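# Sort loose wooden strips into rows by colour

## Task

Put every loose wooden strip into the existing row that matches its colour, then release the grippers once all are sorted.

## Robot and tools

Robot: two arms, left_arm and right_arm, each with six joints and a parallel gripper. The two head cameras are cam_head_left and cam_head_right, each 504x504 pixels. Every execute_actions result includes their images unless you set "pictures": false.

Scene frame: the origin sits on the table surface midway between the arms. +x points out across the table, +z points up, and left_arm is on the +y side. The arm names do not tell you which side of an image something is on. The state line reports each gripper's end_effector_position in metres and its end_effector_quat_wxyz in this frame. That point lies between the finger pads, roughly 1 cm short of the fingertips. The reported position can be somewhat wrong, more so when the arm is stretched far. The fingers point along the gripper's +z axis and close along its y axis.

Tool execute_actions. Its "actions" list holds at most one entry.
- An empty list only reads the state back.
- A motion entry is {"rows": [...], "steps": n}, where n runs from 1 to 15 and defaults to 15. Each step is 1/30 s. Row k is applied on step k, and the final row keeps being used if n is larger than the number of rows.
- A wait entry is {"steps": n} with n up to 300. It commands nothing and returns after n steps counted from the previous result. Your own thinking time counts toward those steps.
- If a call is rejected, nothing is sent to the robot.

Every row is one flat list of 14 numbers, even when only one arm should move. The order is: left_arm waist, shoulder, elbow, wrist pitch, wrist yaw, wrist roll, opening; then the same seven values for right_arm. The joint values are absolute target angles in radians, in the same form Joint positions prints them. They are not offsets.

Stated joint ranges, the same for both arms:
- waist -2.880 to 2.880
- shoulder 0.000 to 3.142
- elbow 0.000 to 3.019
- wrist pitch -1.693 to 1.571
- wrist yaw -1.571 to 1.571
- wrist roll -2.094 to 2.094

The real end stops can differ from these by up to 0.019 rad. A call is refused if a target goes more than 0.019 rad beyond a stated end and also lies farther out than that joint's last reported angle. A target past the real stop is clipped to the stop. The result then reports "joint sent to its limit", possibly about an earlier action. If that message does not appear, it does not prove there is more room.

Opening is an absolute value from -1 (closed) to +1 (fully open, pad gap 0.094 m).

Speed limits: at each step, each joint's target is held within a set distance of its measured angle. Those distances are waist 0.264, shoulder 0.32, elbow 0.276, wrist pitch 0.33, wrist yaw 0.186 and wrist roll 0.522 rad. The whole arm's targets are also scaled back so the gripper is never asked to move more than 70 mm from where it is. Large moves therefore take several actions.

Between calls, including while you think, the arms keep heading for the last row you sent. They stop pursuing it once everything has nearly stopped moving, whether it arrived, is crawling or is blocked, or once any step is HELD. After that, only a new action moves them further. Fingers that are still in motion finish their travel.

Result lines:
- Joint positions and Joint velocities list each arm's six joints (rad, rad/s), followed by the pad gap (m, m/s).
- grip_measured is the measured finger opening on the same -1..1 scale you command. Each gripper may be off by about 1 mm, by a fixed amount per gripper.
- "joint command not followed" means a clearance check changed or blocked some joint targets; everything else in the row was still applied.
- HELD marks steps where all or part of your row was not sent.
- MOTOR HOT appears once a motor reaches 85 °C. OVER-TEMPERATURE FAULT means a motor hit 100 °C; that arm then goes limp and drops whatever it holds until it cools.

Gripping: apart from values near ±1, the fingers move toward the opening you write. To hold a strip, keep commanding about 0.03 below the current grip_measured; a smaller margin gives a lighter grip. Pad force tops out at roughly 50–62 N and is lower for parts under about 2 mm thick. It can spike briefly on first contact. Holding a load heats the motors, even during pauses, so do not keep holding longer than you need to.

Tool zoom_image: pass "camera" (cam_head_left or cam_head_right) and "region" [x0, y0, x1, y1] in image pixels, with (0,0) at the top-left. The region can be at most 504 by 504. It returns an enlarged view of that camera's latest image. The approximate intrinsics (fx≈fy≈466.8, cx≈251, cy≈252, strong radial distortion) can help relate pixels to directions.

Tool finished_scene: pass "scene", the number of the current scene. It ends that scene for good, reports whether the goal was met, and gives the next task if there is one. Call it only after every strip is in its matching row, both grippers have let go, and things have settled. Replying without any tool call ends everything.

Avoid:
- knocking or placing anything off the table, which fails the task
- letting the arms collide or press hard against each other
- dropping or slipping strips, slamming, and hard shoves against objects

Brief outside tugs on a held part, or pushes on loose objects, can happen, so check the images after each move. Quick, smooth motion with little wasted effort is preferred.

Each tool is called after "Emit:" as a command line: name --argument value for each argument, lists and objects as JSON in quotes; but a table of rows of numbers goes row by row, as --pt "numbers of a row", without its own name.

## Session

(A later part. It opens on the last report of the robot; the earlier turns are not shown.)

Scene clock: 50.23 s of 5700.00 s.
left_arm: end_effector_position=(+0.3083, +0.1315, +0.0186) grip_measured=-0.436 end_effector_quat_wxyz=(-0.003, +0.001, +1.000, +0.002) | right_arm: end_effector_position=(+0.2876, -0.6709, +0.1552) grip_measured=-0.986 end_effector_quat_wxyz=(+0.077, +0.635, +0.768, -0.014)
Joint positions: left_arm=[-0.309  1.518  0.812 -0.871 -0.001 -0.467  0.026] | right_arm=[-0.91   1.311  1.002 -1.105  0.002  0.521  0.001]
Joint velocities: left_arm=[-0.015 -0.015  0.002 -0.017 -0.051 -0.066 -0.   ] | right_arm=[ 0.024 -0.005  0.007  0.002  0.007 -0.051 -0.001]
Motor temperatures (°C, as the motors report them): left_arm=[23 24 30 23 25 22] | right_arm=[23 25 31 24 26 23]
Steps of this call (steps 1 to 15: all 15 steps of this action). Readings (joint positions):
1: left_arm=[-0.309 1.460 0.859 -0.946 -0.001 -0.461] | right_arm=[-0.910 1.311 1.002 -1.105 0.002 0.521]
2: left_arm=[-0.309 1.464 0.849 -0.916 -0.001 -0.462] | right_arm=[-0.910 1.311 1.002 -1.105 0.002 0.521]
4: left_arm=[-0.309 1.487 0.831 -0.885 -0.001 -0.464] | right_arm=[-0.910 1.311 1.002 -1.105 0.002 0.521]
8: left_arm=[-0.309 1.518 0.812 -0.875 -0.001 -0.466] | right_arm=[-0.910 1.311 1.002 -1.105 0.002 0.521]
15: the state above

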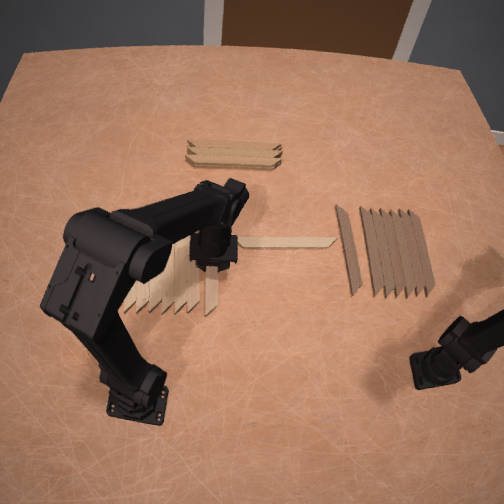

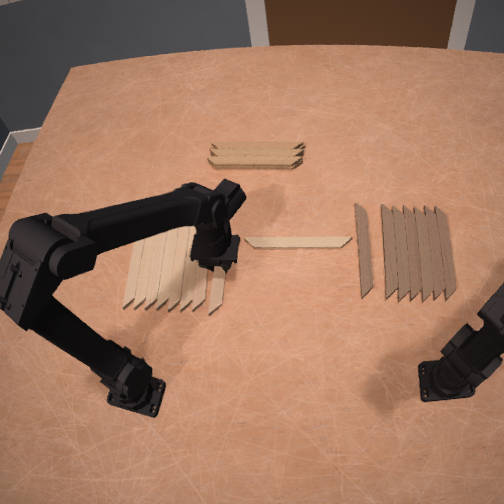

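Emit:
execute_actions --actions '[{"rows":[[-0.31,1.52,0.82,-0.822,0,-0.48,-0.48,-0.9,1.3,1.0,-1.1,0,0.51,-1]],"steps":10}]' --pictures false

Emit:
execute_actions --actions '[{"rows":[[-0.31,1.52,0.82,-0.822,0,-0.48,-0.27,-0.9,1.3,1.0,-1.1,0,0.51,-1]],"steps":8}]' --pictures false

Emit:
execute_actions --actions '[{"rows":[[-0.31,1.45,0.885,-0.94,0,-0.48,-0.27,-0.9,1.3,1.0,-1.1,0,0.51,-1]]}]' --pictures false

Emit:
execute_actions --actions '[{"rows":[[-0.544,1.75,1.28,-1.07,0,0.88,0.8,-0.9,1.3,1.0,-1.1,0,0.51,-1]]}]' --pictures false

Emit:
execute_actions --actions '[{"steps":15}]' --pictures false

Emit:
execute_actions --actions '[{"rows":[[-0.544,1.82,1.215,-0.965,0,0.88,0.8,-0.9,1.3,1.0,-1.1,0,0.51,-1]]}]'

Emit:
execute_actions --actions '[{"rows":[[-0.544,1.82,1.215,-0.965,0,0.88,-0.48,-0.9,1.3,1.0,-1.1,0,0.51,-1]]}]'

Scene clock: 59.27 s of 5700.00 s.
left_arm: end_effector_position=(+0.3142, +0.1285, +0.0186) grip_measured=-0.436 end_effector_quat_wxyz=(+0.009, +0.001, +1.000, -0.004) | right_arm: end_effector_position=(+0.2876, -0.6709, +0.1552) grip_measured=-0.986 end_effector_quat_wxyz=(+0.077, +0.635, +0.768, -0.014)
Joint positions: left_arm=[-0.309  1.518  0.812 -0.845 -0.001 -0.468  0.026] | right_arm=[-0.91   1.311  1.002 -1.105  0.002  0.521  0.001]
Joint velocities: left_arm=[ 0.005 -0.015 -0.017 -0.012 -0.022 -0.11  -0.   ] | right_arm=[ 0.005  0.005 -0.007 -0.012 -0.051  0.081  0.001]
Motor temperatures (°C, as the motors report them): left_arm=[23 24 29 23 25 22] | right_arm=[23 25 31 24 26 23]
Steps of this call (steps 1 to 15: the robot went on to your last target; steps 16 to 90: nothing new was sent; then 5.70 s passed at rest; steps 91 to 100: all 10 steps of this action). Readings (joint positions):
91: left_arm=[-0.309 1.518 0.812 -0.866 -0.001 -0.468] | right_arm=[-0.910 1.311 1.002 -1.105 0.002 0.521]
92: left_arm=[-0.309 1.518 0.812 -0.859 -0.001 -0.468] | right_arm=[-0.910 1.311 1.002 -1.105 0.002 0.521]
94: left_arm=[-0.309 1.518 0.812 -0.846 -0.001 -0.468] | right_arm=[-0.910 1.311 1.002 -1.105 0.002 0.521]
98: left_arm=[-0.309 1.518 0.812 -0.845 -0.001 -0.468] | right_arm=[-0.910 1.311 1.002 -1.105 0.002 0.521]
100: the state above

Scene clock: 59.53 s of 5700.00 s.
left_arm: end_effector_position=(+0.3158, +0.1276, +0.0187) grip_measured=-0.273 end_effector_quat_wxyz=(+0.012, +0.001, +1.000, -0.006) | right_arm: end_effector_position=(+0.2876, -0.6709, +0.1552) grip_measured=-0.986 end_effector_quat_wxyz=(+0.077, +0.635, +0.768, -0.014)
Joint positions: left_arm=[-0.309  1.518  0.812 -0.837  0.    -0.468  0.034] | right_arm=[-0.91   1.311  1.002 -1.105  0.002  0.521  0.001]
Joint velocities: left_arm=[ 0.015 -0.005  0.007 -0.007 -0.007 -0.037 -0.001] | right_arm=[ 0.005 -0.015  0.017  0.017  0.037  0.095  0.   ]
Motor temperatures (°C, as the motors report them): left_arm=[23 24 29 23 25 22] | right_arm=[23 25 31 24 26 23]
Steps of this call (steps 1 to 8: all 8 steps of this action). Readings (joint positions):
1: left_arm=[-0.309 1.518 0.812 -0.844 0.000 -0.468] | right_arm=[-0.910 1.311 1.002 -1.105 0.002 0.521]
2: left_arm=[-0.309 1.518 0.812 -0.841 0.000 -0.468] | right_arm=[-0.910 1.311 1.002 -1.105 0.002 0.521]
4: left_arm=[-0.309 1.518 0.812 -0.838 0.000 -0.468] | right_arm=[-0.910 1.311 1.002 -1.105 0.002 0.521]
8: the state above

Scene clock: 60.03 s of 5700.00 s.
left_arm: end_effector_position=(+0.3220, +0.1244, +0.0575) grip_measured=-0.273 end_effector_quat_wxyz=(+0.025, +0.001, +1.000, -0.013) | right_arm: end_effector_position=(+0.2876, -0.6709, +0.1552) grip_measured=-0.986 end_effector_quat_wxyz=(+0.077, +0.635, +0.768, -0.014)
Joint positions: left_arm=[-0.309  1.447  0.859 -0.926  0.    -0.468  0.034] | right_arm=[-0.91   1.311  1.002 -1.105  0.002  0.521  0.001]
Joint velocities: left_arm=[-0.005 -0.015 -0.002 -0.002 -0.022 -0.022 -0.001] | right_arm=[-0.005  0.005  0.027  0.012 -0.051 -0.139  0.001]
Motor temperatures (°C, as the motors report them): left_arm=[23 24 30 23 25 22] | right_arm=[23 25 31 24 26 23]
Steps of this call (steps 1 to 15: all 15 steps of this action). Readings (joint positions):
1: left_arm=[-0.309 1.515 0.817 -0.854 0.000 -0.468] | right_arm=[-0.910 1.311 1.002 -1.105 0.002 0.521]
2: left_arm=[-0.309 1.509 0.823 -0.884 0.000 -0.468] | right_arm=[-0.910 1.311 1.002 -1.105 0.002 0.521]
4: left_arm=[-0.309 1.486 0.833 -0.914 0.000 -0.468] | right_arm=[-0.910 1.311 1.002 -1.105 0.002 0.521]
8: left_arm=[-0.309 1.450 0.854 -0.924 0.000 -0.468] | right_arm=[-0.910 1.311 1.002 -1.105 0.002 0.521]
15: the state above

Scene clock: 60.53 s of 5700.00 s.
left_arm: end_effector_position=(+0.3637, -0.0373, +0.0646) grip_measured=+0.798 end_effector_quat_wxyz=(+0.013, +0.634, +0.774, -0.001) | right_arm: end_effector_position=(+0.2876, -0.6709, +0.1552) grip_measured=-0.986 end_effector_quat_wxyz=(+0.077, +0.635, +0.768, -0.014)
Joint positions: left_arm=[-0.562  1.753  1.262 -1.054  0.001  0.65   0.084] | right_arm=[-0.91   1.311  1.002 -1.105  0.002  0.521  0.001]
Joint velocities: left_arm=[ 0.063 -0.015 -0.007 -0.056 -0.095  1.458  0.   ] | right_arm=[-0.005 -0.005  0.012  0.007 -0.037  0.022 -0.   ]
Motor temperatures (°C, as the motors report them): left_arm=[23 24 30 23 25 22] | right_arm=[23 25 31 24 26 23]
Steps of this call (steps 1 to 15: all 15 steps of this action). Readings (joint positions):
1: left_arm=[-0.318 1.460 0.871 -0.945 -0.004 -0.426] | right_arm=[-0.910 1.311 1.002 -1.105 0.002 0.521]
2: left_arm=[-0.338 1.489 0.903 -0.974 -0.006 -0.373] | right_arm=[-0.910 1.311 1.002 -1.105 0.002 0.521]
4: left_arm=[-0.399 1.574 0.989 -1.006 -0.006 -0.262] | right_arm=[-0.910 1.311 1.002 -1.105 0.002 0.521]
8: left_arm=[-0.512 1.723 1.184 -1.040 -0.003 0.047] | right_arm=[-0.910 1.311 1.002 -1.105 0.002 0.521]
15: the state above

Scene clock: 61.03 s of 5700.00 s.
left_arm: end_effector_position=(+0.3674, -0.0321, +0.0646) grip_measured=+0.798 end_effector_quat_wxyz=(+0.012, +0.707, +0.708, +0.000) | right_arm: end_effector_position=(+0.2876, -0.6709, +0.1552) grip_measured=-0.986 end_effector_quat_wxyz=(+0.077, +0.635, +0.768, -0.014)
Joint positions: left_arm=[-0.549  1.753  1.262 -1.056  0.001  0.86   0.084] | right_arm=[-0.91   1.311  1.002 -1.105  0.002  0.521  0.001]
Joint velocities: left_arm=[-0.005  0.005 -0.012  0.002  0.022  0.081 -0.001] | right_arm=[ 0.015 -0.024 -0.012  0.007 -0.022 -0.007  0.001]
Motor temperatures (°C, as the motors report them): left_arm=[23 24 30 23 25 22] | right_arm=[23 25 31 24 26 23]
Steps of this call (steps 1 to 15: the robot went on to your last target). Readings (joint positions):
1: left_arm=[-0.559 1.753 1.262 -1.055 0.001 0.694] | right_arm=[-0.910 1.311 1.002 -1.105 0.002 0.521]
2: left_arm=[-0.557 1.753 1.262 -1.056 0.001 0.729] | right_arm=[-0.910 1.311 1.002 -1.105 0.002 0.521]
4: left_arm=[-0.552 1.753 1.262 -1.056 0.001 0.779] | right_arm=[-0.910 1.311 1.002 -1.105 0.002 0.521]
8: left_arm=[-0.549 1.753 1.262 -1.056 0.001 0.831] | right_arm=[-0.910 1.311 1.002 -1.105 0.002 0.521]
15: the state above

Scene clock: 61.53 s of 5700.00 s.
left_arm: end_effector_position=(+0.3620, -0.0273, +0.0233) grip_measured=+0.798 end_effector_quat_wxyz=(-0.000, +0.709, +0.705, -0.000) | right_arm: end_effector_position=(+0.2876, -0.6709, +0.1552) grip_measured=-0.986 end_effector_quat_wxyz=(+0.077, +0.635, +0.768, -0.014)
Joint positions: left_arm=[-0.549  1.806  1.213 -0.977  0.     0.868  0.084] | right_arm=[-0.91   1.311  1.002 -1.105  0.002  0.521  0.001]
Joint velocities: left_arm=[ 0.005 -0.005 -0.012  0.007  0.051 -0.007  0.001] | right_arm=[ 0.005  0.005 -0.012 -0.007  0.037 -0.007 -0.001]
Motor temperatures (°C, as the motors report them): left_arm=[23 24 30 23 25 22] | right_arm=[23 25 31 24 26 23]
Steps of this call (steps 1 to 15: all 15 steps of this action). Readings (joint positions):
1: left_arm=[-0.549 1.755 1.256 -1.041 0.001 0.862] | right_arm=[-0.910 1.311 1.002 -1.105 0.002 0.521]
2: left_arm=[-0.549 1.756 1.248 -1.015 0.001 0.863] | right_arm=[-0.910 1.311 1.002 -1.105 0.002 0.521]
4: left_arm=[-0.549 1.771 1.232 -0.990 0.001 0.864] | right_arm=[-0.910 1.311 1.002 -1.105 0.002 0.521]
8: left_arm=[-0.549 1.807 1.212 -0.982 0.001 0.867] | right_arm=[-0.910 1.311 1.002 -1.105 0.002 0.521]
15: the state above

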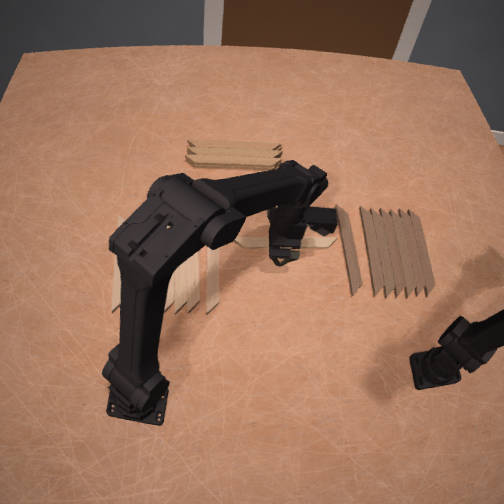

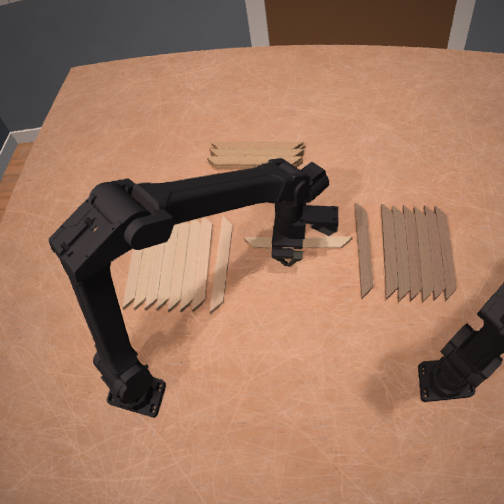

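Scene clock: 62.03 s of 5700.00 s.
left_arm: end_effector_position=(+0.3622, -0.0274, +0.0233) grip_measured=-0.436 end_effector_quat_wxyz=(+0.000, +0.710, +0.704, +0.000) | right_arm: end_effector_position=(+0.2876, -0.6709, +0.1552) grip_measured=-0.986 end_effector_quat_wxyz=(+0.077, +0.635, +0.768, -0.014)
Joint positions: left_arm=[-0.549  1.806  1.213 -0.977 -0.     0.869  0.026] | right_arm=[-0.91   1.311  1.002 -1.105  0.002  0.521  0.001]
Joint velocities: left_arm=[-0.005 -0.015  0.012 -0.012 -0.051 -0.007  0.   ] | right_arm=[-0.024 -0.024  0.017  0.002 -0.007 -0.081  0.   ]
Motor temperatures (°C, as the motors report them): left_arm=[23 24 30 23 25 22] | right_arm=[23 25 31 24 26 23]
Steps of this call (steps 1 to 15: all 15 steps of this action). Readings (joint positions):
1: left_arm=[-0.549 1.806 1.213 -0.977 0.000 0.868] | right_arm=[-0.910 1.311 1.002 -1.105 0.002 0.521]
2: left_arm=[-0.549 1.806 1.213 -0.977 0.000 0.868] | right_arm=[-0.910 1.311 1.002 -1.105 0.002 0.521]
4: left_arm=[-0.549 1.806 1.213 -0.977 -0.001 0.868] | right_arm=[-0.910 1.311 1.002 -1.105 0.002 0.521]
8: left_arm=[-0.549 1.806 1.213 -0.977 -0.000 0.869] | right_arm=[-0.910 1.311 1.002 -1.105 0.002 0.521]
15: the state above

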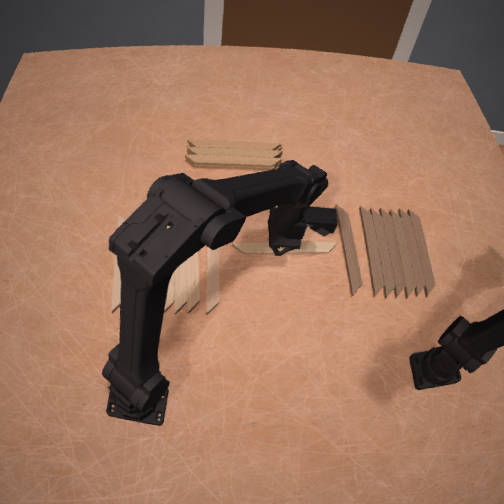

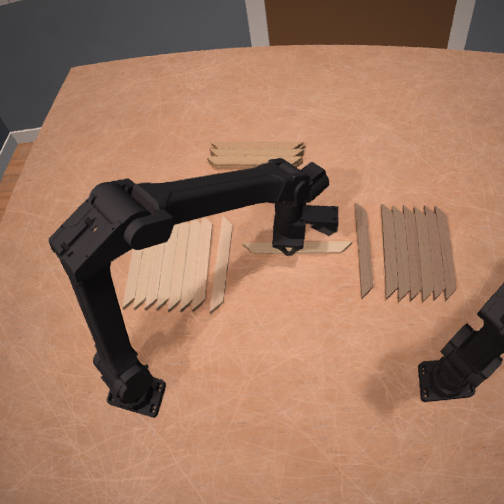

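Emit:
execute_actions --actions '[{"rows":[[-0.544,1.71,1.25,-1.08,0,0.88,-0.48,-0.2,1.4,0.95,-1.05,0,0.57,-1]]}]' --pictures false

Emit:
execute_actions --actions '[{"rows":[[-0.41,1.49,0.93,-0.97,0,-0.58,-0.48,0.1,1.45,0.92,-1.0,0,0.57,-1]]}]' --pictures false

Emit:
execute_actions --actions '[{"rows":[[-0.41,1.49,0.93,-0.97,0,-0.58,-0.48,0.525,1.5,0.9,-0.96,0,0.57,-1]]}]' --pictures false

Emit:
execute_actions --actions '[{"steps":10}]' --pictures false

Emit:
execute_actions --actions '[{"rows":[[-0.41,1.572,0.872,-0.865,0,-0.58,-0.48,0.525,1.568,0.865,-0.855,0,0.57,-1]]}]'

Emit:
execute_actions --actions '[{"rows":[[-0.41,1.572,0.872,-0.865,0,-0.58,-0.48,0.525,1.568,0.865,-0.855,0,0.57,0.8]]}]'

Emit:
zoom_image --camera "cam_head_right" --region '[120,180,300,330]'

Scene clock: 71.73 s of 5700.00 s.
left_arm: end_effector_position=(+0.3543, -0.0206, +0.0743) grip_measured=-0.436 end_effector_quat_wxyz=(+0.011, +0.710, +0.704, +0.001) | right_arm: end_effector_position=(+0.4157, -0.4207, +0.1045) grip_measured=-0.986 end_effector_quat_wxyz=(+0.032, +0.332, +0.943, +0.010)
Joint positions: left_arm=[-0.549  1.702  1.22  -1.067 -0.     0.869  0.026] | right_arm=[-0.175  1.403  0.955 -1.056 -0.006  0.551  0.001]
Joint velocities: left_arm=[-0.005 -0.005 -0.012 -0.002 -0.051  0.081 -0.001] | right_arm=[ 0.63  -0.005 -0.012  0.022 -0.066 -0.022  0.001]
Motor temperatures (°C, as the motors report them): left_arm=[23 24 29 23 25 22] | right_arm=[23 25 31 24 26 23]
Steps of this call (steps 1 to 15: the robot went on to your last target; steps 16 to 90: nothing new was sent; then 6.20 s passed at rest; steps 91 to 105: all 15 steps of this action). Readings (joint positions):
91: left_arm=[-0.549 1.802 1.214 -0.991 -0.000 0.869] | right_arm=[-0.899 1.313 0.999 -1.100 0.007 0.525]
92: left_arm=[-0.549 1.794 1.214 -1.018 -0.000 0.869] | right_arm=[-0.873 1.316 0.994 -1.091 0.009 0.530]
94: left_arm=[-0.549 1.767 1.214 -1.053 -0.000 0.869] | right_arm=[-0.786 1.334 0.982 -1.078 0.009 0.536]
98: left_arm=[-0.549 1.713 1.216 -1.066 -0.000 0.869] | right_arm=[-0.558 1.379 0.964 -1.065 0.006 0.544]
105: the state above

Scene clock: 72.23 s of 5700.00 s.
left_arm: end_effector_position=(+0.3082, +0.0926, +0.0580) grip_measured=-0.437 end_effector_quat_wxyz=(+0.003, +0.093, +0.996, -0.000) | right_arm: end_effector_position=(+0.4072, -0.3121, +0.0757) grip_measured=-0.986 end_effector_quat_wxyz=(+0.014, +0.197, +0.980, +0.007)
Joint positions: left_arm=[-0.402  1.486  0.905 -0.985 -0.002 -0.376  0.026] | right_arm=[ 0.112  1.447  0.917 -1.009 -0.002  0.558  0.001]
Joint velocities: left_arm=[-0.044 -0.015  0.002 -0.017  0.037 -1.297 -0.001] | right_arm=[-0.044  0.005 -0.007 -0.012  0.022 -0.007 -0.001]
Motor temperatures (°C, as the motors report them): left_arm=[23 24 29 23 25 22] | right_arm=[23 25 31 24 26 23]
Steps of this call (steps 1 to 15: all 15 steps of this action). Readings (joint positions):
1: left_arm=[-0.544 1.690 1.198 -1.049 0.002 0.818] | right_arm=[-0.146 1.404 0.953 -1.050 0.000 0.553]
2: left_arm=[-0.534 1.663 1.150 -1.020 0.004 0.752] | right_arm=[-0.111 1.405 0.948 -1.039 0.003 0.554]
4: left_arm=[-0.492 1.586 1.027 -0.997 0.004 0.588] | right_arm=[-0.011 1.415 0.939 -1.021 0.003 0.556]
8: left_arm=[-0.395 1.489 0.903 -0.995 -0.003 0.195] | right_arm=[0.127 1.443 0.924 -1.009 -0.005 0.556]
15: the state above

Scene clock: 72.73 s of 5700.00 s.
left_arm: end_effector_position=(+0.3079, +0.0921, +0.0580) grip_measured=-0.437 end_effector_quat_wxyz=(+0.003, +0.001, +1.000, -0.001) | right_arm: end_effector_position=(+0.3462, -0.1592, +0.0535) grip_measured=-0.986 end_effector_quat_wxyz=(+0.004, -0.019, +1.000, +0.004)
Joint positions: left_arm=[-0.403  1.486  0.905 -0.985 -0.002 -0.561  0.026] | right_arm=[ 0.548  1.494  0.9   -0.965 -0.003  0.56   0.001]
Joint velocities: left_arm=[ 0.015  0.005 -0.002  0.012 -0.051 -0.037 -0.001] | right_arm=[-0.181 -0.005 -0.012 -0.007 -0.022 -0.007  0.   ]
Motor temperatures (°C, as the motors report them): left_arm=[23 24 29 23 25 22] | right_arm=[23 25 31 24 26 23]
Steps of this call (steps 1 to 15: all 15 steps of this action). Readings (joint positions):
1: left_arm=[-0.403 1.486 0.905 -0.985 -0.002 -0.415] | right_arm=[0.123 1.449 0.916 -1.004 0.004 0.559]
2: left_arm=[-0.403 1.486 0.905 -0.985 -0.002 -0.445] | right_arm=[0.149 1.451 0.915 -0.996 0.007 0.560]
4: left_arm=[-0.403 1.486 0.905 -0.985 -0.002 -0.490] | right_arm=[0.242 1.461 0.913 -0.984 0.007 0.560]
8: left_arm=[-0.403 1.486 0.905 -0.985 -0.002 -0.536] | right_arm=[0.472 1.486 0.913 -0.968 0.001 0.560]
15: the state above

Scene clock: 73.07 s of 5700.00 s.
left_arm: end_effector_position=(+0.3079, +0.0921, +0.0580) grip_measured=-0.437 end_effector_quat_wxyz=(+0.003, -0.002, +1.000, -0.001) | right_arm: end_effector_position=(+0.3492, -0.1636, +0.0535) grip_measured=-0.986 end_effector_quat_wxyz=(+0.004, -0.012, +1.000, +0.004)
Joint positions: left_arm=[-0.403  1.486  0.905 -0.985 -0.002 -0.567  0.026] | right_arm=[ 0.535  1.494  0.9   -0.965 -0.002  0.56   0.001]
Joint velocities: left_arm=[-0.005 -0.015  0.007 -0.012  0.022 -0.081 -0.002] | right_arm=[-0.005 -0.005 -0.007 -0.017 -0.037  0.066 -0.001]
Motor temperatures (°C, as the motors report them): left_arm=[23 24 29 23 25 22] | right_arm=[23 25 31 24 26 23]
Steps of this call (steps 1 to 10: the robot went on to your last target). Readings (joint positions):
1: left_arm=[-0.403 1.486 0.905 -0.985 -0.002 -0.562] | right_arm=[0.542 1.494 0.900 -0.965 -0.002 0.560]
2: left_arm=[-0.403 1.486 0.905 -0.985 -0.002 -0.563] | right_arm=[0.538 1.494 0.900 -0.965 -0.002 0.560]
4: left_arm=[-0.403 1.486 0.905 -0.985 -0.002 -0.565] | right_arm=[0.535 1.494 0.900 -0.965 -0.002 0.560]
8: left_arm=[-0.403 1.486 0.905 -0.985 -0.002 -0.566] | right_arm=[0.535 1.494 0.900 -0.965 -0.002 0.560]
10: the state above

Scene clock: 73.57 s of 5700.00 s.
left_arm: end_effector_position=(+0.3117, +0.0895, +0.0201) grip_measured=-0.437 end_effector_quat_wxyz=(+0.002, -0.002, +1.000, -0.000) | right_arm: end_effector_position=(+0.3486, -0.1640, +0.0144) grip_measured=-0.986 end_effector_quat_wxyz=(-0.001, -0.012, +1.000, +0.000)
Joint positions: left_arm=[-0.403  1.565  0.873 -0.875 -0.001 -0.567  0.026] | right_arm=[ 0.535  1.571  0.861 -0.863 -0.002  0.56   0.001]
Joint velocities: left_arm=[ 0.005  0.015 -0.002 -0.007 -0.066 -0.066  0.   ] | right_arm=[ 0.015 -0.005 -0.012 -0.017  0.022 -0.007  0.   ]
Motor temperatures (°C, as the motors report them): left_arm=[23 24 29 23 25 22] | right_arm=[23 25 31 24 26 23]
Steps of this call (steps 1 to 15: all 15 steps of this action). Readings (joint positions):
1: left_arm=[-0.403 1.490 0.900 -0.965 -0.002 -0.567] | right_arm=[0.535 1.497 0.895 -0.946 -0.002 0.560]
2: left_arm=[-0.403 1.498 0.894 -0.932 -0.002 -0.567] | right_arm=[0.535 1.503 0.888 -0.914 -0.002 0.560]
4: left_arm=[-0.403 1.529 0.886 -0.894 -0.002 -0.567] | right_arm=[0.535 1.529 0.879 -0.879 -0.002 0.560]
8: left_arm=[-0.403 1.565 0.874 -0.878 -0.002 -0.567] | right_arm=[0.535 1.569 0.863 -0.866 -0.002 0.560]
15: the state above

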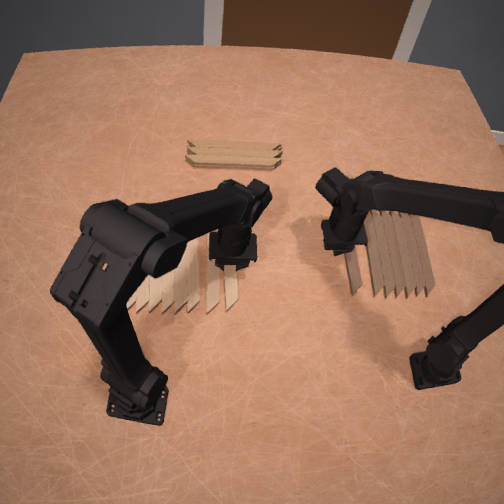

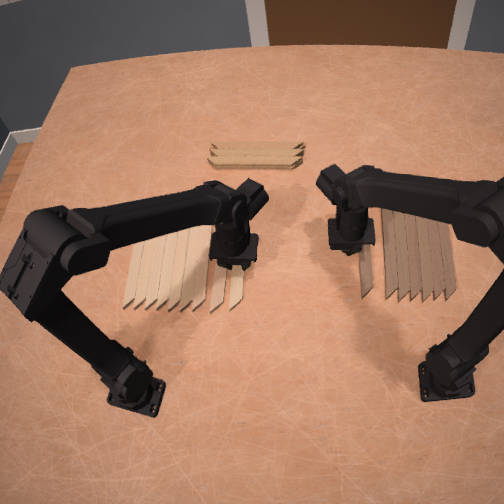

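Scene clock: 74.07 s of 5700.00 s.
left_arm: end_effector_position=(+0.3117, +0.0895, +0.0201) grip_measured=-0.437 end_effector_quat_wxyz=(+0.002, -0.002, +1.000, -0.000) | right_arm: end_effector_position=(+0.3486, -0.1639, +0.0144) grip_measured=+0.797 end_effector_quat_wxyz=(-0.001, -0.012, +1.000, +0.000)
Joint positions: left_arm=[-0.403  1.565  0.873 -0.875 -0.001 -0.567  0.026] | right_arm=[ 0.535  1.571  0.861 -0.863 -0.002  0.56   0.084]
Joint velocities: left_arm=[ 0.005 -0.005  0.017  0.002  0.037 -0.037  0.   ] | right_arm=[-0.005 -0.015  0.017  0.002  0.037  0.022 -0.   ]
Motor temperatures (°C, as the motors report them): left_arm=[23 24 29 23 25 22] | right_arm=[23 25 31 24 26 23]
Steps of this call (steps 1 to 15: all 15 steps of this action). Readings (joint positions):
1: left_arm=[-0.403 1.565 0.873 -0.875 -0.001 -0.567] | right_arm=[0.535 1.571 0.861 -0.863 -0.002 0.560]
2: left_arm=[-0.403 1.565 0.873 -0.875 -0.001 -0.567] | right_arm=[0.535 1.571 0.861 -0.863 -0.002 0.560]
4: left_arm=[-0.403 1.565 0.873 -0.875 -0.001 -0.567] | right_arm=[0.535 1.571 0.861 -0.863 -0.002 0.560]
8: left_arm=[-0.403 1.565 0.873 -0.875 -0.001 -0.567] | right_arm=[0.535 1.571 0.861 -0.863 -0.002 0.560]
15: the state above

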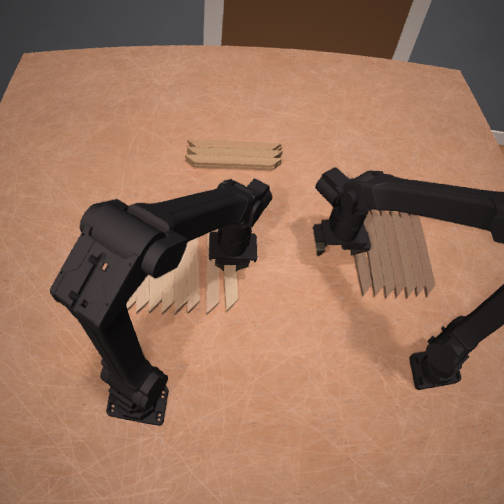

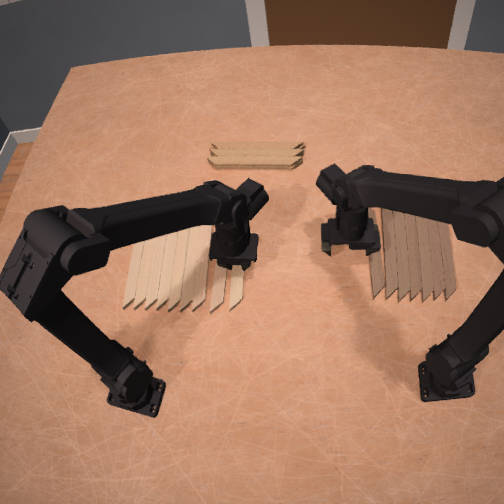

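Region (120, 180, 300, 330) of cam_head_right's 504x504 image, scaled by 2.800, with more detail than that image has.

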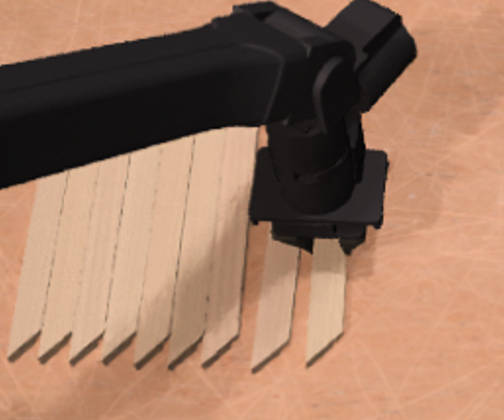

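Emit:
execute_actions --actions '[{"rows":[[-0.42,1.565,0.88,-0.918,0,-0.58,-0.48,0.525,1.568,0.865,-0.855,0,0.57,1]],"steps":10}]' --pictures false

Emit:
execute_actions --actions '[{"rows":[[-0.42,1.565,0.88,-0.918,0,-0.58,-0.27,0.525,1.568,0.865,-0.855,0,0.57,0]],"steps":8}]' --pictures false

Emit:
execute_actions --actions '[{"rows":[[-0.42,1.5,0.945,-1.02,0,-0.58,-0.27,0.525,1.35,0.9,-1.05,0,0.57,0]]}]' --pictures false

Emit:
execute_actions --actions '[{"rows":[[-0.465,1.56,0.99,-0.97,0,-0.63,-1,-0.9,1.35,0.9,-1.05,0,0.57,0]]}]' --pictures false

Emit:
execute_actions --actions '[{"rows":[[-0.465,1.622,0.93,-0.88,0,-0.63,-1,-0.9,1.35,0.9,-1.05,0,0.57,0]]}]' --pictures false

Emit:
execute_actions --actions '[{"rows":[[-0.465,1.622,0.93,-0.88,0,-0.63,0.75,-0.9,1.35,0.9,-1.05,0,0.57,0]]}]'

Emit:
zoom_image --camera "cam_head_right" --region '[120,180,300,330]'

Scene clock: 84.10 s of 5700.00 s.
left_arm: end_effector_position=(+0.3042, +0.0906, +0.0201) grip_measured=-0.437 end_effector_quat_wxyz=(-0.010, +0.002, +1.000, +0.007) | right_arm: end_effector_position=(+0.3486, -0.1639, +0.0144) grip_measured=+1.000 end_effector_quat_wxyz=(-0.001, -0.012, +1.000, +0.000)
Joint positions: left_arm=[-0.412  1.565  0.873 -0.904 -0.001 -0.568  0.026] | right_arm=[ 0.535  1.571  0.861 -0.863 -0.002  0.56   0.094]
Joint velocities: left_arm=[-0.015 -0.005  0.002 -0.017  0.007  0.11   0.001] | right_arm=[-0.005 -0.005  0.012  0.002 -0.081  0.037  0.   ]
Motor temperatures (°C, as the motors report them): left_arm=[23 24 29 23 25 22] | right_arm=[23 25 30 24 26 23]
Steps of this call (steps 1 to 15: the robot went on to your last target; steps 16 to 90: nothing new was sent; then 6.70 s passed at rest; steps 91 to 100: all 10 steps of this action). Readings (joint positions):
91: left_arm=[-0.404 1.565 0.873 -0.880 -0.001 -0.567] | right_arm=[0.535 1.571 0.861 -0.863 -0.002 0.560]
92: left_arm=[-0.405 1.565 0.873 -0.888 -0.001 -0.567] | right_arm=[0.535 1.571 0.861 -0.863 -0.002 0.560]
94: left_arm=[-0.408 1.565 0.873 -0.900 -0.001 -0.568] | right_arm=[0.535 1.571 0.861 -0.863 -0.002 0.560]
98: left_arm=[-0.412 1.565 0.873 -0.904 -0.001 -0.568] | right_arm=[0.535 1.571 0.861 -0.863 -0.002 0.560]
100: the state above

Scene clock: 84.37 s of 5700.00 s.
left_arm: end_effector_position=(+0.3042, +0.0906, +0.0201) grip_measured=-0.273 end_effector_quat_wxyz=(-0.010, +0.002, +1.000, +0.007) | right_arm: end_effector_position=(+0.3486, -0.1639, +0.0144) grip_measured=+0.003 end_effector_quat_wxyz=(-0.001, -0.012, +1.000, +0.000)
Joint positions: left_arm=[-0.412  1.565  0.873 -0.904 -0.001 -0.568  0.034] | right_arm=[ 0.535  1.571  0.861 -0.863 -0.002  0.56   0.047]
Joint velocities: left_arm=[-0.005 -0.015 -0.002 -0.002  0.007 -0.081 -0.   ] | right_arm=[-0.005 -0.005 -0.022  0.002  0.007 -0.037 -0.001]
Motor temperatures (°C, as the motors report them): left_arm=[23 24 29 23 25 22] | right_arm=[23 25 30 24 26 23]
Steps of this call (steps 1 to 8: all 8 steps of this action). Readings (joint positions):
1: left_arm=[-0.412 1.565 0.873 -0.904 -0.001 -0.568] | right_arm=[0.535 1.571 0.861 -0.863 -0.002 0.560]
2: left_arm=[-0.412 1.565 0.873 -0.904 -0.001 -0.568] | right_arm=[0.535 1.571 0.861 -0.863 -0.002 0.560]
4: left_arm=[-0.412 1.565 0.873 -0.904 -0.001 -0.568] | right_arm=[0.535 1.571 0.861 -0.863 -0.002 0.560]
8: the state above

Scene clock: 84.87 s of 5700.00 s.
left_arm: end_effector_position=(+0.3059, +0.0892, +0.0582) grip_measured=-0.273 end_effector_quat_wxyz=(-0.006, +0.002, +1.000, +0.004) | right_arm: end_effector_position=(+0.3311, -0.1755, +0.1002) grip_measured=+0.003 end_effector_quat_wxyz=(+0.029, -0.012, +0.999, +0.020)
Joint positions: left_arm=[-0.412  1.497  0.918 -1.006 -0.001 -0.568  0.034] | right_arm=[ 0.535  1.333  0.874 -1.043 -0.002  0.56   0.047]
Joint velocities: left_arm=[-0.024 -0.015  0.007 -0.002  0.007 -0.022  0.001] | right_arm=[ 0.005  0.151 -0.002 -0.012  0.007  0.007 -0.001]
Motor temperatures (°C, as the motors report them): left_arm=[23 24 29 23 25 22] | right_arm=[23 25 30 24 26 23]
Steps of this call (steps 1 to 15: all 15 steps of this action). Readings (joint positions):
1: left_arm=[-0.412 1.563 0.878 -0.924 -0.001 -0.568] | right_arm=[0.535 1.562 0.862 -0.885 -0.002 0.560]
2: left_arm=[-0.412 1.558 0.884 -0.956 -0.001 -0.568] | right_arm=[0.535 1.541 0.862 -0.929 -0.002 0.560]
4: left_arm=[-0.412 1.536 0.895 -0.991 -0.001 -0.568] | right_arm=[0.535 1.469 0.862 -0.999 -0.002 0.560]
8: left_arm=[-0.412 1.501 0.914 -1.004 -0.001 -0.568] | right_arm=[0.535 1.328 0.867 -1.039 -0.002 0.560]
15: the state above

Scene clock: 85.37 s of 5700.00 s.
left_arm: end_effector_position=(+0.3115, +0.0602, +0.0525) grip_measured=-0.983 end_effector_quat_wxyz=(+0.000, +0.005, +1.000, +0.000) | right_arm: end_effector_position=(+0.3716, -0.4862, +0.0964) grip_measured=+0.003 end_effector_quat_wxyz=(+0.029, +0.427, +0.904, +0.004)
Joint positions: left_arm=[-0.466  1.548  0.959 -0.981 -0.001 -0.616  0.001] | right_arm=[-0.371  1.344  0.874 -1.043 -0.002  0.56   0.047]
Joint velocities: left_arm=[-0.015  0.005 -0.007 -0.012  0.007  0.037  0.   ] | right_arm=[-2.066 -0.005 -0.007 -0.017 -0.022  0.022  0.   ]
Motor temperatures (°C, as the motors report them): left_arm=[23 24 29 23 25 22] | right_arm=[23 25 31 24 26 23]
Steps of this call (steps 1 to 15: all 15 steps of this action). Readings (joint positions):
1: left_arm=[-0.415 1.501 0.921 -1.005 -0.002 -0.577] | right_arm=[0.521 1.338 0.874 -1.043 -0.008 0.560]
2: left_arm=[-0.422 1.508 0.928 -1.001 -0.002 -0.585] | right_arm=[0.489 1.341 0.874 -1.043 -0.010 0.560]
4: left_arm=[-0.443 1.530 0.947 -0.990 -0.002 -0.597] | right_arm=[0.381 1.344 0.874 -1.043 -0.009 0.560]
8: left_arm=[-0.465 1.548 0.959 -0.981 -0.001 -0.608] | right_arm=[0.116 1.344 0.874 -1.043 -0.005 0.560]
15: the state above

Scene clock: 85.87 s of 5700.00 s.
left_arm: end_effector_position=(+0.3134, +0.0588, +0.0191) grip_measured=-0.983 end_effector_quat_wxyz=(-0.001, +0.004, +1.000, +0.001) | right_arm: end_effector_position=(+0.2634, -0.6459, +0.0964) grip_measured=+0.003 end_effector_quat_wxyz=(+0.029, +0.655, +0.755, -0.005)
Joint positions: left_arm=[-0.466  1.613  0.93  -0.891 -0.001 -0.617  0.001] | right_arm=[-0.915  1.344  0.874 -1.043  0.002  0.563  0.047]
Joint velocities: left_arm=[ 0.015  0.005  0.012 -0.002 -0.022 -0.007 -0.   ] | right_arm=[ 0.132  0.005 -0.017 -0.017 -0.081 -0.022  0.001]
Motor temperatures (°C, as the motors report them): left_arm=[23 24 29 23 25 22] | right_arm=[23 25 31 24 26 23]
Steps of this call (steps 1 to 15: all 15 steps of this action). Readings (joint positions):
1: left_arm=[-0.466 1.552 0.955 -0.965 -0.001 -0.616] | right_arm=[-0.441 1.344 0.874 -1.043 -0.002 0.560]
2: left_arm=[-0.466 1.557 0.950 -0.937 -0.001 -0.616] | right_arm=[-0.511 1.344 0.874 -1.043 -0.001 0.560]
4: left_arm=[-0.466 1.581 0.943 -0.906 -0.001 -0.617] | right_arm=[-0.651 1.344 0.874 -1.043 -0.001 0.560]
8: left_arm=[-0.466 1.614 0.930 -0.895 -0.001 -0.617] | right_arm=[-0.897 1.344 0.874 -1.043 0.005 0.561]
15: the state above

Scene clock: 86.37 s of 5700.00 s.
left_arm: end_effector_position=(+0.3138, +0.0590, +0.0199) grip_measured=+0.747 end_effector_quat_wxyz=(+0.000, +0.003, +1.000, +0.001) | right_arm: end_effector_position=(+0.2648, -0.6447, +0.0964) grip_measured=+0.003 end_effector_quat_wxyz=(+0.029, +0.653, +0.757, -0.005)
Joint positions: left_arm=[-0.465  1.611  0.93  -0.891 -0.002 -0.619  0.082] | right_arm=[-0.91   1.344  0.874 -1.043  0.002  0.563  0.047]
Joint velocities: left_arm=[ 0.005 -0.015 -0.012  0.002 -0.007  0.051 -0.   ] | right_arm=[-0.005 -0.005 -0.012  0.002 -0.007  0.022 -0.001]
Motor temperatures (°C, as the motors report them): left_arm=[23 24 29 23 25 22] | right_arm=[23 25 31 24 26 23]
Steps of this call (steps 1 to 15: all 15 steps of this action). Readings (joint positions):
1: left_arm=[-0.466 1.613 0.930 -0.891 -0.001 -0.617] | right_arm=[-0.912 1.344 0.874 -1.043 0.002 0.563]
2: left_arm=[-0.466 1.613 0.930 -0.891 -0.003 -0.618] | right_arm=[-0.911 1.344 0.874 -1.043 0.002 0.563]
4: left_arm=[-0.466 1.613 0.930 -0.891 -0.003 -0.618] | right_arm=[-0.910 1.344 0.874 -1.043 0.002 0.563]
8: left_arm=[-0.465 1.611 0.930 -0.891 -0.002 -0.619] | right_arm=[-0.910 1.344 0.874 -1.043 0.002 0.563]
15: the state above

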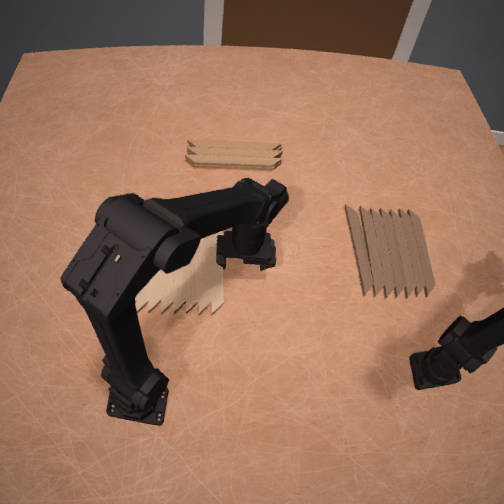

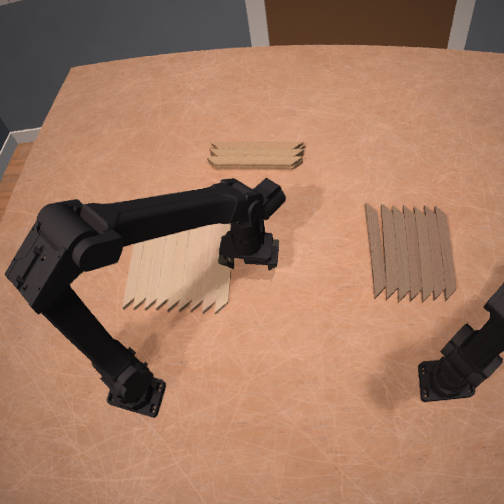

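Region (120, 180, 300, 330) of cam_head_right's 504x504 image, scaled by 2.800, with more detail than that image has.

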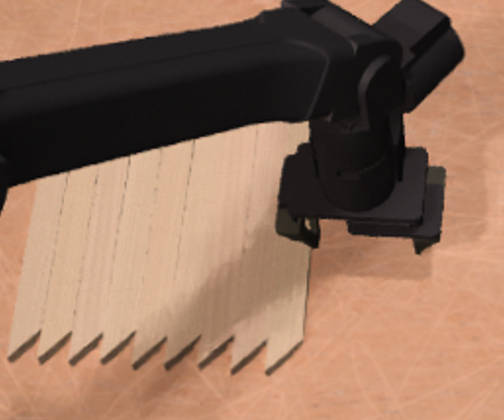

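Emit:
execute_actions --actions '[{"rows":[[-0.465,1.622,0.93,-0.88,0,-0.63,0.85,0.472,1.48,0.93,-0.97,0,0.52,-1]]}]' --pictures false

Emit:
execute_actions --actions '[{"steps":25}]' --pictures false

Emit:
execute_actions --actions '[{"rows":[[-0.465,1.622,0.93,-0.88,0,-0.63,0,0.472,1.568,0.865,-0.855,0,0.52,-1]]}]' --pictures false

Emit:
execute_actions --actions '[{"rows":[[-0.465,1.45,0.97,-1.05,0,-0.63,0,0.472,1.568,0.865,-0.855,0,0.52,0.45]]}]' --pictures false

Emit:
execute_actions --actions '[{"rows":[[0.9,1.45,0.97,-1.05,0,-0.63,0,0.6,1.5,0.9,-0.95,0,0.52,-0.3]]}]' --pictures false

Emit:
execute_actions --actions '[{"rows":[[0.9,1.45,0.97,-1.05,0,-0.63,0,1.2,1.4,0.9,-1.0,0,0.52,-0.3]]}]'

Scene clock: 93.40 s of 5700.00 s.
left_arm: end_effector_position=(+0.3137, +0.0585, +0.0199) grip_measured=+0.847 end_effector_quat_wxyz=(-0.000, +0.003, +1.000, +0.000) | right_arm: end_effector_position=(+0.4017, -0.3912, +0.0512) grip_measured=-0.986 end_effector_quat_wxyz=(-0.003, +0.289, +0.957, -0.002)
Joint positions: left_arm=[-0.465  1.611  0.93  -0.89   0.    -0.619  0.087] | right_arm=[-0.097  1.485  0.882 -0.975  0.002  0.54   0.001]
Joint velocities: left_arm=[-0.005 -0.015  0.007 -0.007 -0.007 -0.081 -0.001] | right_arm=[ 1.88  -0.005  0.007  0.027 -0.022  0.007 -0.001]
Motor temperatures (°C, as the motors report them): left_arm=[23 24 29 23 25 22] | right_arm=[23 25 31 24 26 23]
Steps of this call (steps 1 to 15: the robot went on to your last target; steps 16 to 90: nothing new was sent; then 3.53 s passed at rest; steps 91 to 105: all 15 steps of this action). Readings (joint positions):
91: left_arm=[-0.465 1.611 0.930 -0.891 -0.001 -0.619] | right_arm=[-0.898 1.349 0.874 -1.037 0.007 0.561]
92: left_arm=[-0.465 1.611 0.930 -0.891 -0.000 -0.619] | right_arm=[-0.870 1.360 0.876 -1.026 0.009 0.560]
94: left_arm=[-0.465 1.611 0.930 -0.890 0.000 -0.619] | right_arm=[-0.776 1.396 0.880 -1.004 0.009 0.555]
98: left_arm=[-0.465 1.611 0.930 -0.890 0.000 -0.619] | right_arm=[-0.540 1.464 0.881 -0.983 0.005 0.547]
105: the state above

Scene clock: 94.23 s of 5700.00 s.
left_arm: end_effector_position=(+0.3137, +0.0585, +0.0199) grip_measured=+0.847 end_effector_quat_wxyz=(-0.000, +0.003, +1.000, +0.000) | right_arm: end_effector_position=(+0.3552, -0.1834, +0.0541) grip_measured=-0.986 end_effector_quat_wxyz=(+0.001, -0.001, +1.000, +0.002)
Joint positions: left_arm=[-0.465  1.611  0.93  -0.89   0.    -0.619  0.087] | right_arm=[ 0.482  1.485  0.891 -0.974 -0.002  0.529  0.001]
Joint velocities: left_arm=[-0.005  0.005  0.007 -0.007 -0.022  0.037 -0.001] | right_arm=[ 0.005 -0.015 -0.007 -0.017  0.022  0.007 -0.   ]
Motor temperatures (°C, as the motors report them): left_arm=[23 24 29 23 25 22] | right_arm=[23 25 31 24 26 23]
Steps of this call (steps 1 to 25: the robot went on to your last target). Readings (joint positions):
1: left_arm=[-0.465 1.611 0.930 -0.890 0.000 -0.619] | right_arm=[-0.033 1.485 0.882 -0.975 0.002 0.539]
2: left_arm=[-0.465 1.611 0.930 -0.890 0.000 -0.619] | right_arm=[0.031 1.485 0.883 -0.975 0.002 0.539]
4: left_arm=[-0.465 1.611 0.930 -0.890 0.000 -0.619] | right_arm=[0.159 1.485 0.883 -0.974 0.002 0.538]
8: left_arm=[-0.465 1.611 0.930 -0.890 0.000 -0.619] | right_arm=[0.408 1.485 0.886 -0.974 -0.001 0.535]
25: the state above

Scene clock: 94.73 s of 5700.00 s.
left_arm: end_effector_position=(+0.3136, +0.0583, +0.0199) grip_measured=+0.003 end_effector_quat_wxyz=(-0.000, +0.003, +1.000, -0.001) | right_arm: end_effector_position=(+0.3599, -0.1807, +0.0146) grip_measured=-0.986 end_effector_quat_wxyz=(-0.001, -0.001, +1.000, +0.001)
Joint positions: left_arm=[-0.465  1.611  0.93  -0.89   0.002 -0.619  0.047] | right_arm=[ 0.482  1.572  0.863 -0.862 -0.002  0.529  0.001]
Joint velocities: left_arm=[-0.005 -0.005  0.007  0.012 -0.007  0.081  0.001] | right_arm=[-0.005 -0.015  0.017 -0.002 -0.051 -0.051  0.   ]
Motor temperatures (°C, as the motors report them): left_arm=[23 24 29 23 25 22] | right_arm=[23 25 31 24 26 23]
Steps of this call (steps 1 to 15: all 15 steps of this action). Readings (joint positions):
1: left_arm=[-0.465 1.611 0.930 -0.890 0.001 -0.619] | right_arm=[0.482 1.488 0.887 -0.954 -0.002 0.529]
2: left_arm=[-0.465 1.611 0.930 -0.890 0.002 -0.619] | right_arm=[0.482 1.496 0.883 -0.920 -0.002 0.529]
4: left_arm=[-0.465 1.611 0.930 -0.890 0.002 -0.619] | right_arm=[0.482 1.526 0.879 -0.880 -0.002 0.529]
8: left_arm=[-0.465 1.611 0.930 -0.890 0.002 -0.619] | right_arm=[0.482 1.570 0.865 -0.866 -0.002 0.529]
15: the state above

Scene clock: 95.23 s of 5700.00 s.
left_arm: end_effector_position=(+0.3027, +0.0661, +0.0928) grip_measured=+0.003 end_effector_quat_wxyz=(+0.021, +0.004, +1.000, -0.016) | right_arm: end_effector_position=(+0.3599, -0.1806, +0.0146) grip_measured=+0.447 end_effector_quat_wxyz=(-0.001, -0.001, +1.000, +0.001)
Joint positions: left_arm=[-0.465  1.431  0.95  -1.037  0.002 -0.619  0.047] | right_arm=[ 0.482  1.572  0.863 -0.862 -0.002  0.529  0.068]
Joint velocities: left_arm=[-0.024  0.073 -0.002  0.002  0.007 -0.007  0.   ] | right_arm=[ 0.005 -0.005  0.002 -0.007  0.007 -0.022 -0.001]
Motor temperatures (°C, as the motors report them): left_arm=[23 24 29 23 25 22] | right_arm=[23 25 31 24 26 23]
Steps of this call (steps 1 to 15: all 15 steps of this action). Readings (joint positions):
1: left_arm=[-0.465 1.602 0.932 -0.914 0.002 -0.619] | right_arm=[0.482 1.572 0.863 -0.862 -0.002 0.529]
2: left_arm=[-0.465 1.584 0.932 -0.958 0.002 -0.619] | right_arm=[0.482 1.572 0.863 -0.862 -0.002 0.529]
4: left_arm=[-0.465 1.523 0.933 -1.014 0.002 -0.619] | right_arm=[0.482 1.572 0.863 -0.862 -0.002 0.529]
8: left_arm=[-0.465 1.427 0.944 -1.035 0.002 -0.619] | right_arm=[0.482 1.572 0.863 -0.862 -0.002 0.529]
15: the state above

Scene clock: 95.73 s of 5700.00 s.
left_arm: end_effector_position=(+0.3665, +0.3817, +0.0922) grip_measured=+0.003 end_effector_quat_wxyz=(+0.025, -0.412, +0.911, -0.006) | right_arm: end_effector_position=(+0.3238, -0.1484, +0.0398) grip_measured=-0.297 end_effector_quat_wxyz=(-0.004, -0.064, +0.998, -0.002)
Joint positions: left_arm=[ 0.39   1.433  0.95  -1.037  0.002 -0.619  0.047] | right_arm=[ 0.608  1.501  0.864 -0.943 -0.001  0.529  0.033]
Joint velocities: left_arm=[ 1.949  0.005  0.012  0.017  0.051 -0.007 -0.002] | right_arm=[-0.005  0.015 -0.017 -0.027 -0.066 -0.007  0.   ]
Motor temperatures (°C, as the motors report them): left_arm=[23 24 29 23 25 22] | right_arm=[23 25 31 24 26 23]
Steps of this call (steps 1 to 15: all 15 steps of this action). Readings (joint positions):
1: left_arm=[-0.452 1.433 0.950 -1.037 0.007 -0.619] | right_arm=[0.489 1.569 0.863 -0.876 0.002 0.529]
2: left_arm=[-0.424 1.433 0.950 -1.037 0.010 -0.619] | right_arm=[0.505 1.562 0.864 -0.900 0.003 0.529]
4: left_arm=[-0.326 1.433 0.950 -1.037 0.009 -0.619] | right_arm=[0.555 1.540 0.864 -0.931 0.002 0.529]
8: left_arm=[-0.076 1.433 0.950 -1.037 0.005 -0.619] | right_arm=[0.608 1.504 0.864 -0.941 -0.001 0.529]
15: the state above

Scene clock: 96.23 s of 5700.00 s.
left_arm: end_effector_position=(+0.2714, +0.5595, +0.0916) grip_measured=+0.003 end_effector_quat_wxyz=(-0.025, +0.634, -0.773, -0.003) | right_arm: end_effector_position=(+0.1344, -0.0242, +0.0703) grip_measured=-0.297 end_effector_quat_wxyz=(+0.008, -0.370, +0.929, +0.014)
Joint positions: left_arm=[ 0.914  1.434  0.95  -1.037 -0.002 -0.621  0.047] | right_arm=[ 1.236  1.413  0.865 -0.991 -0.005  0.527  0.033]
Joint velocities: left_arm=[-0.278 -0.015  0.007 -0.012 -0.022  0.037 -0.001] | right_arm=[-0.103 -0.015 -0.012 -0.042  0.081 -0.007 -0.   ]
Motor temperatures (°C, as the motors report them): left_arm=[23 24 29 23 25 22] | right_arm=[23 25 31 24 26 23]
Steps of this call (steps 1 to 15: all 15 steps of this action). Readings (joint positions):
1: left_arm=[0.457 1.433 0.950 -1.037 0.002 -0.619] | right_arm=[0.619 1.499 0.864 -0.948 0.004 0.529]
2: left_arm=[0.524 1.433 0.950 -1.037 0.002 -0.619] | right_arm=[0.645 1.492 0.864 -0.957 0.007 0.529]
4: left_arm=[0.658 1.433 0.950 -1.037 0.002 -0.619] | right_arm=[0.736 1.472 0.864 -0.970 0.007 0.529]
8: left_arm=[0.901 1.434 0.950 -1.037 -0.004 -0.620] | right_arm=[0.974 1.432 0.864 -0.978 0.005 0.529]
15: the state above

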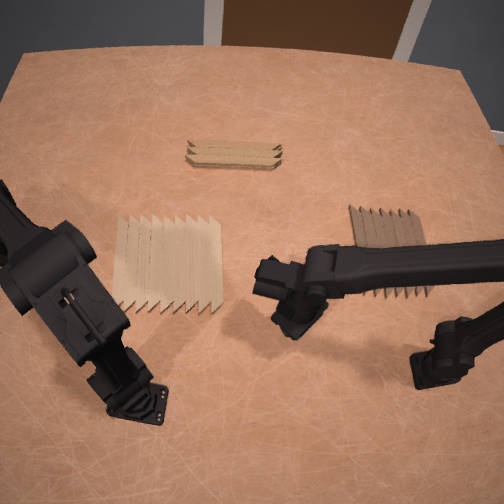

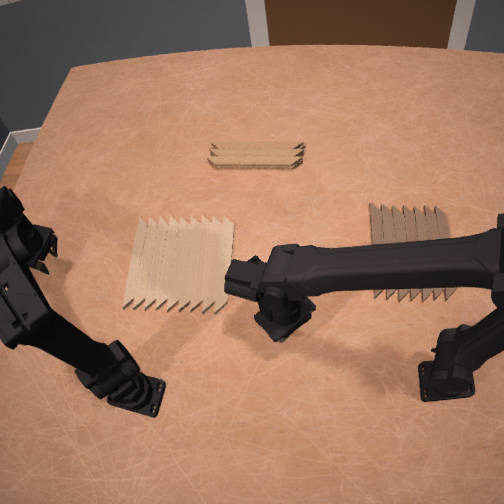

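Emit:
finished_scene --scene 2

The scene is finished: the task was done.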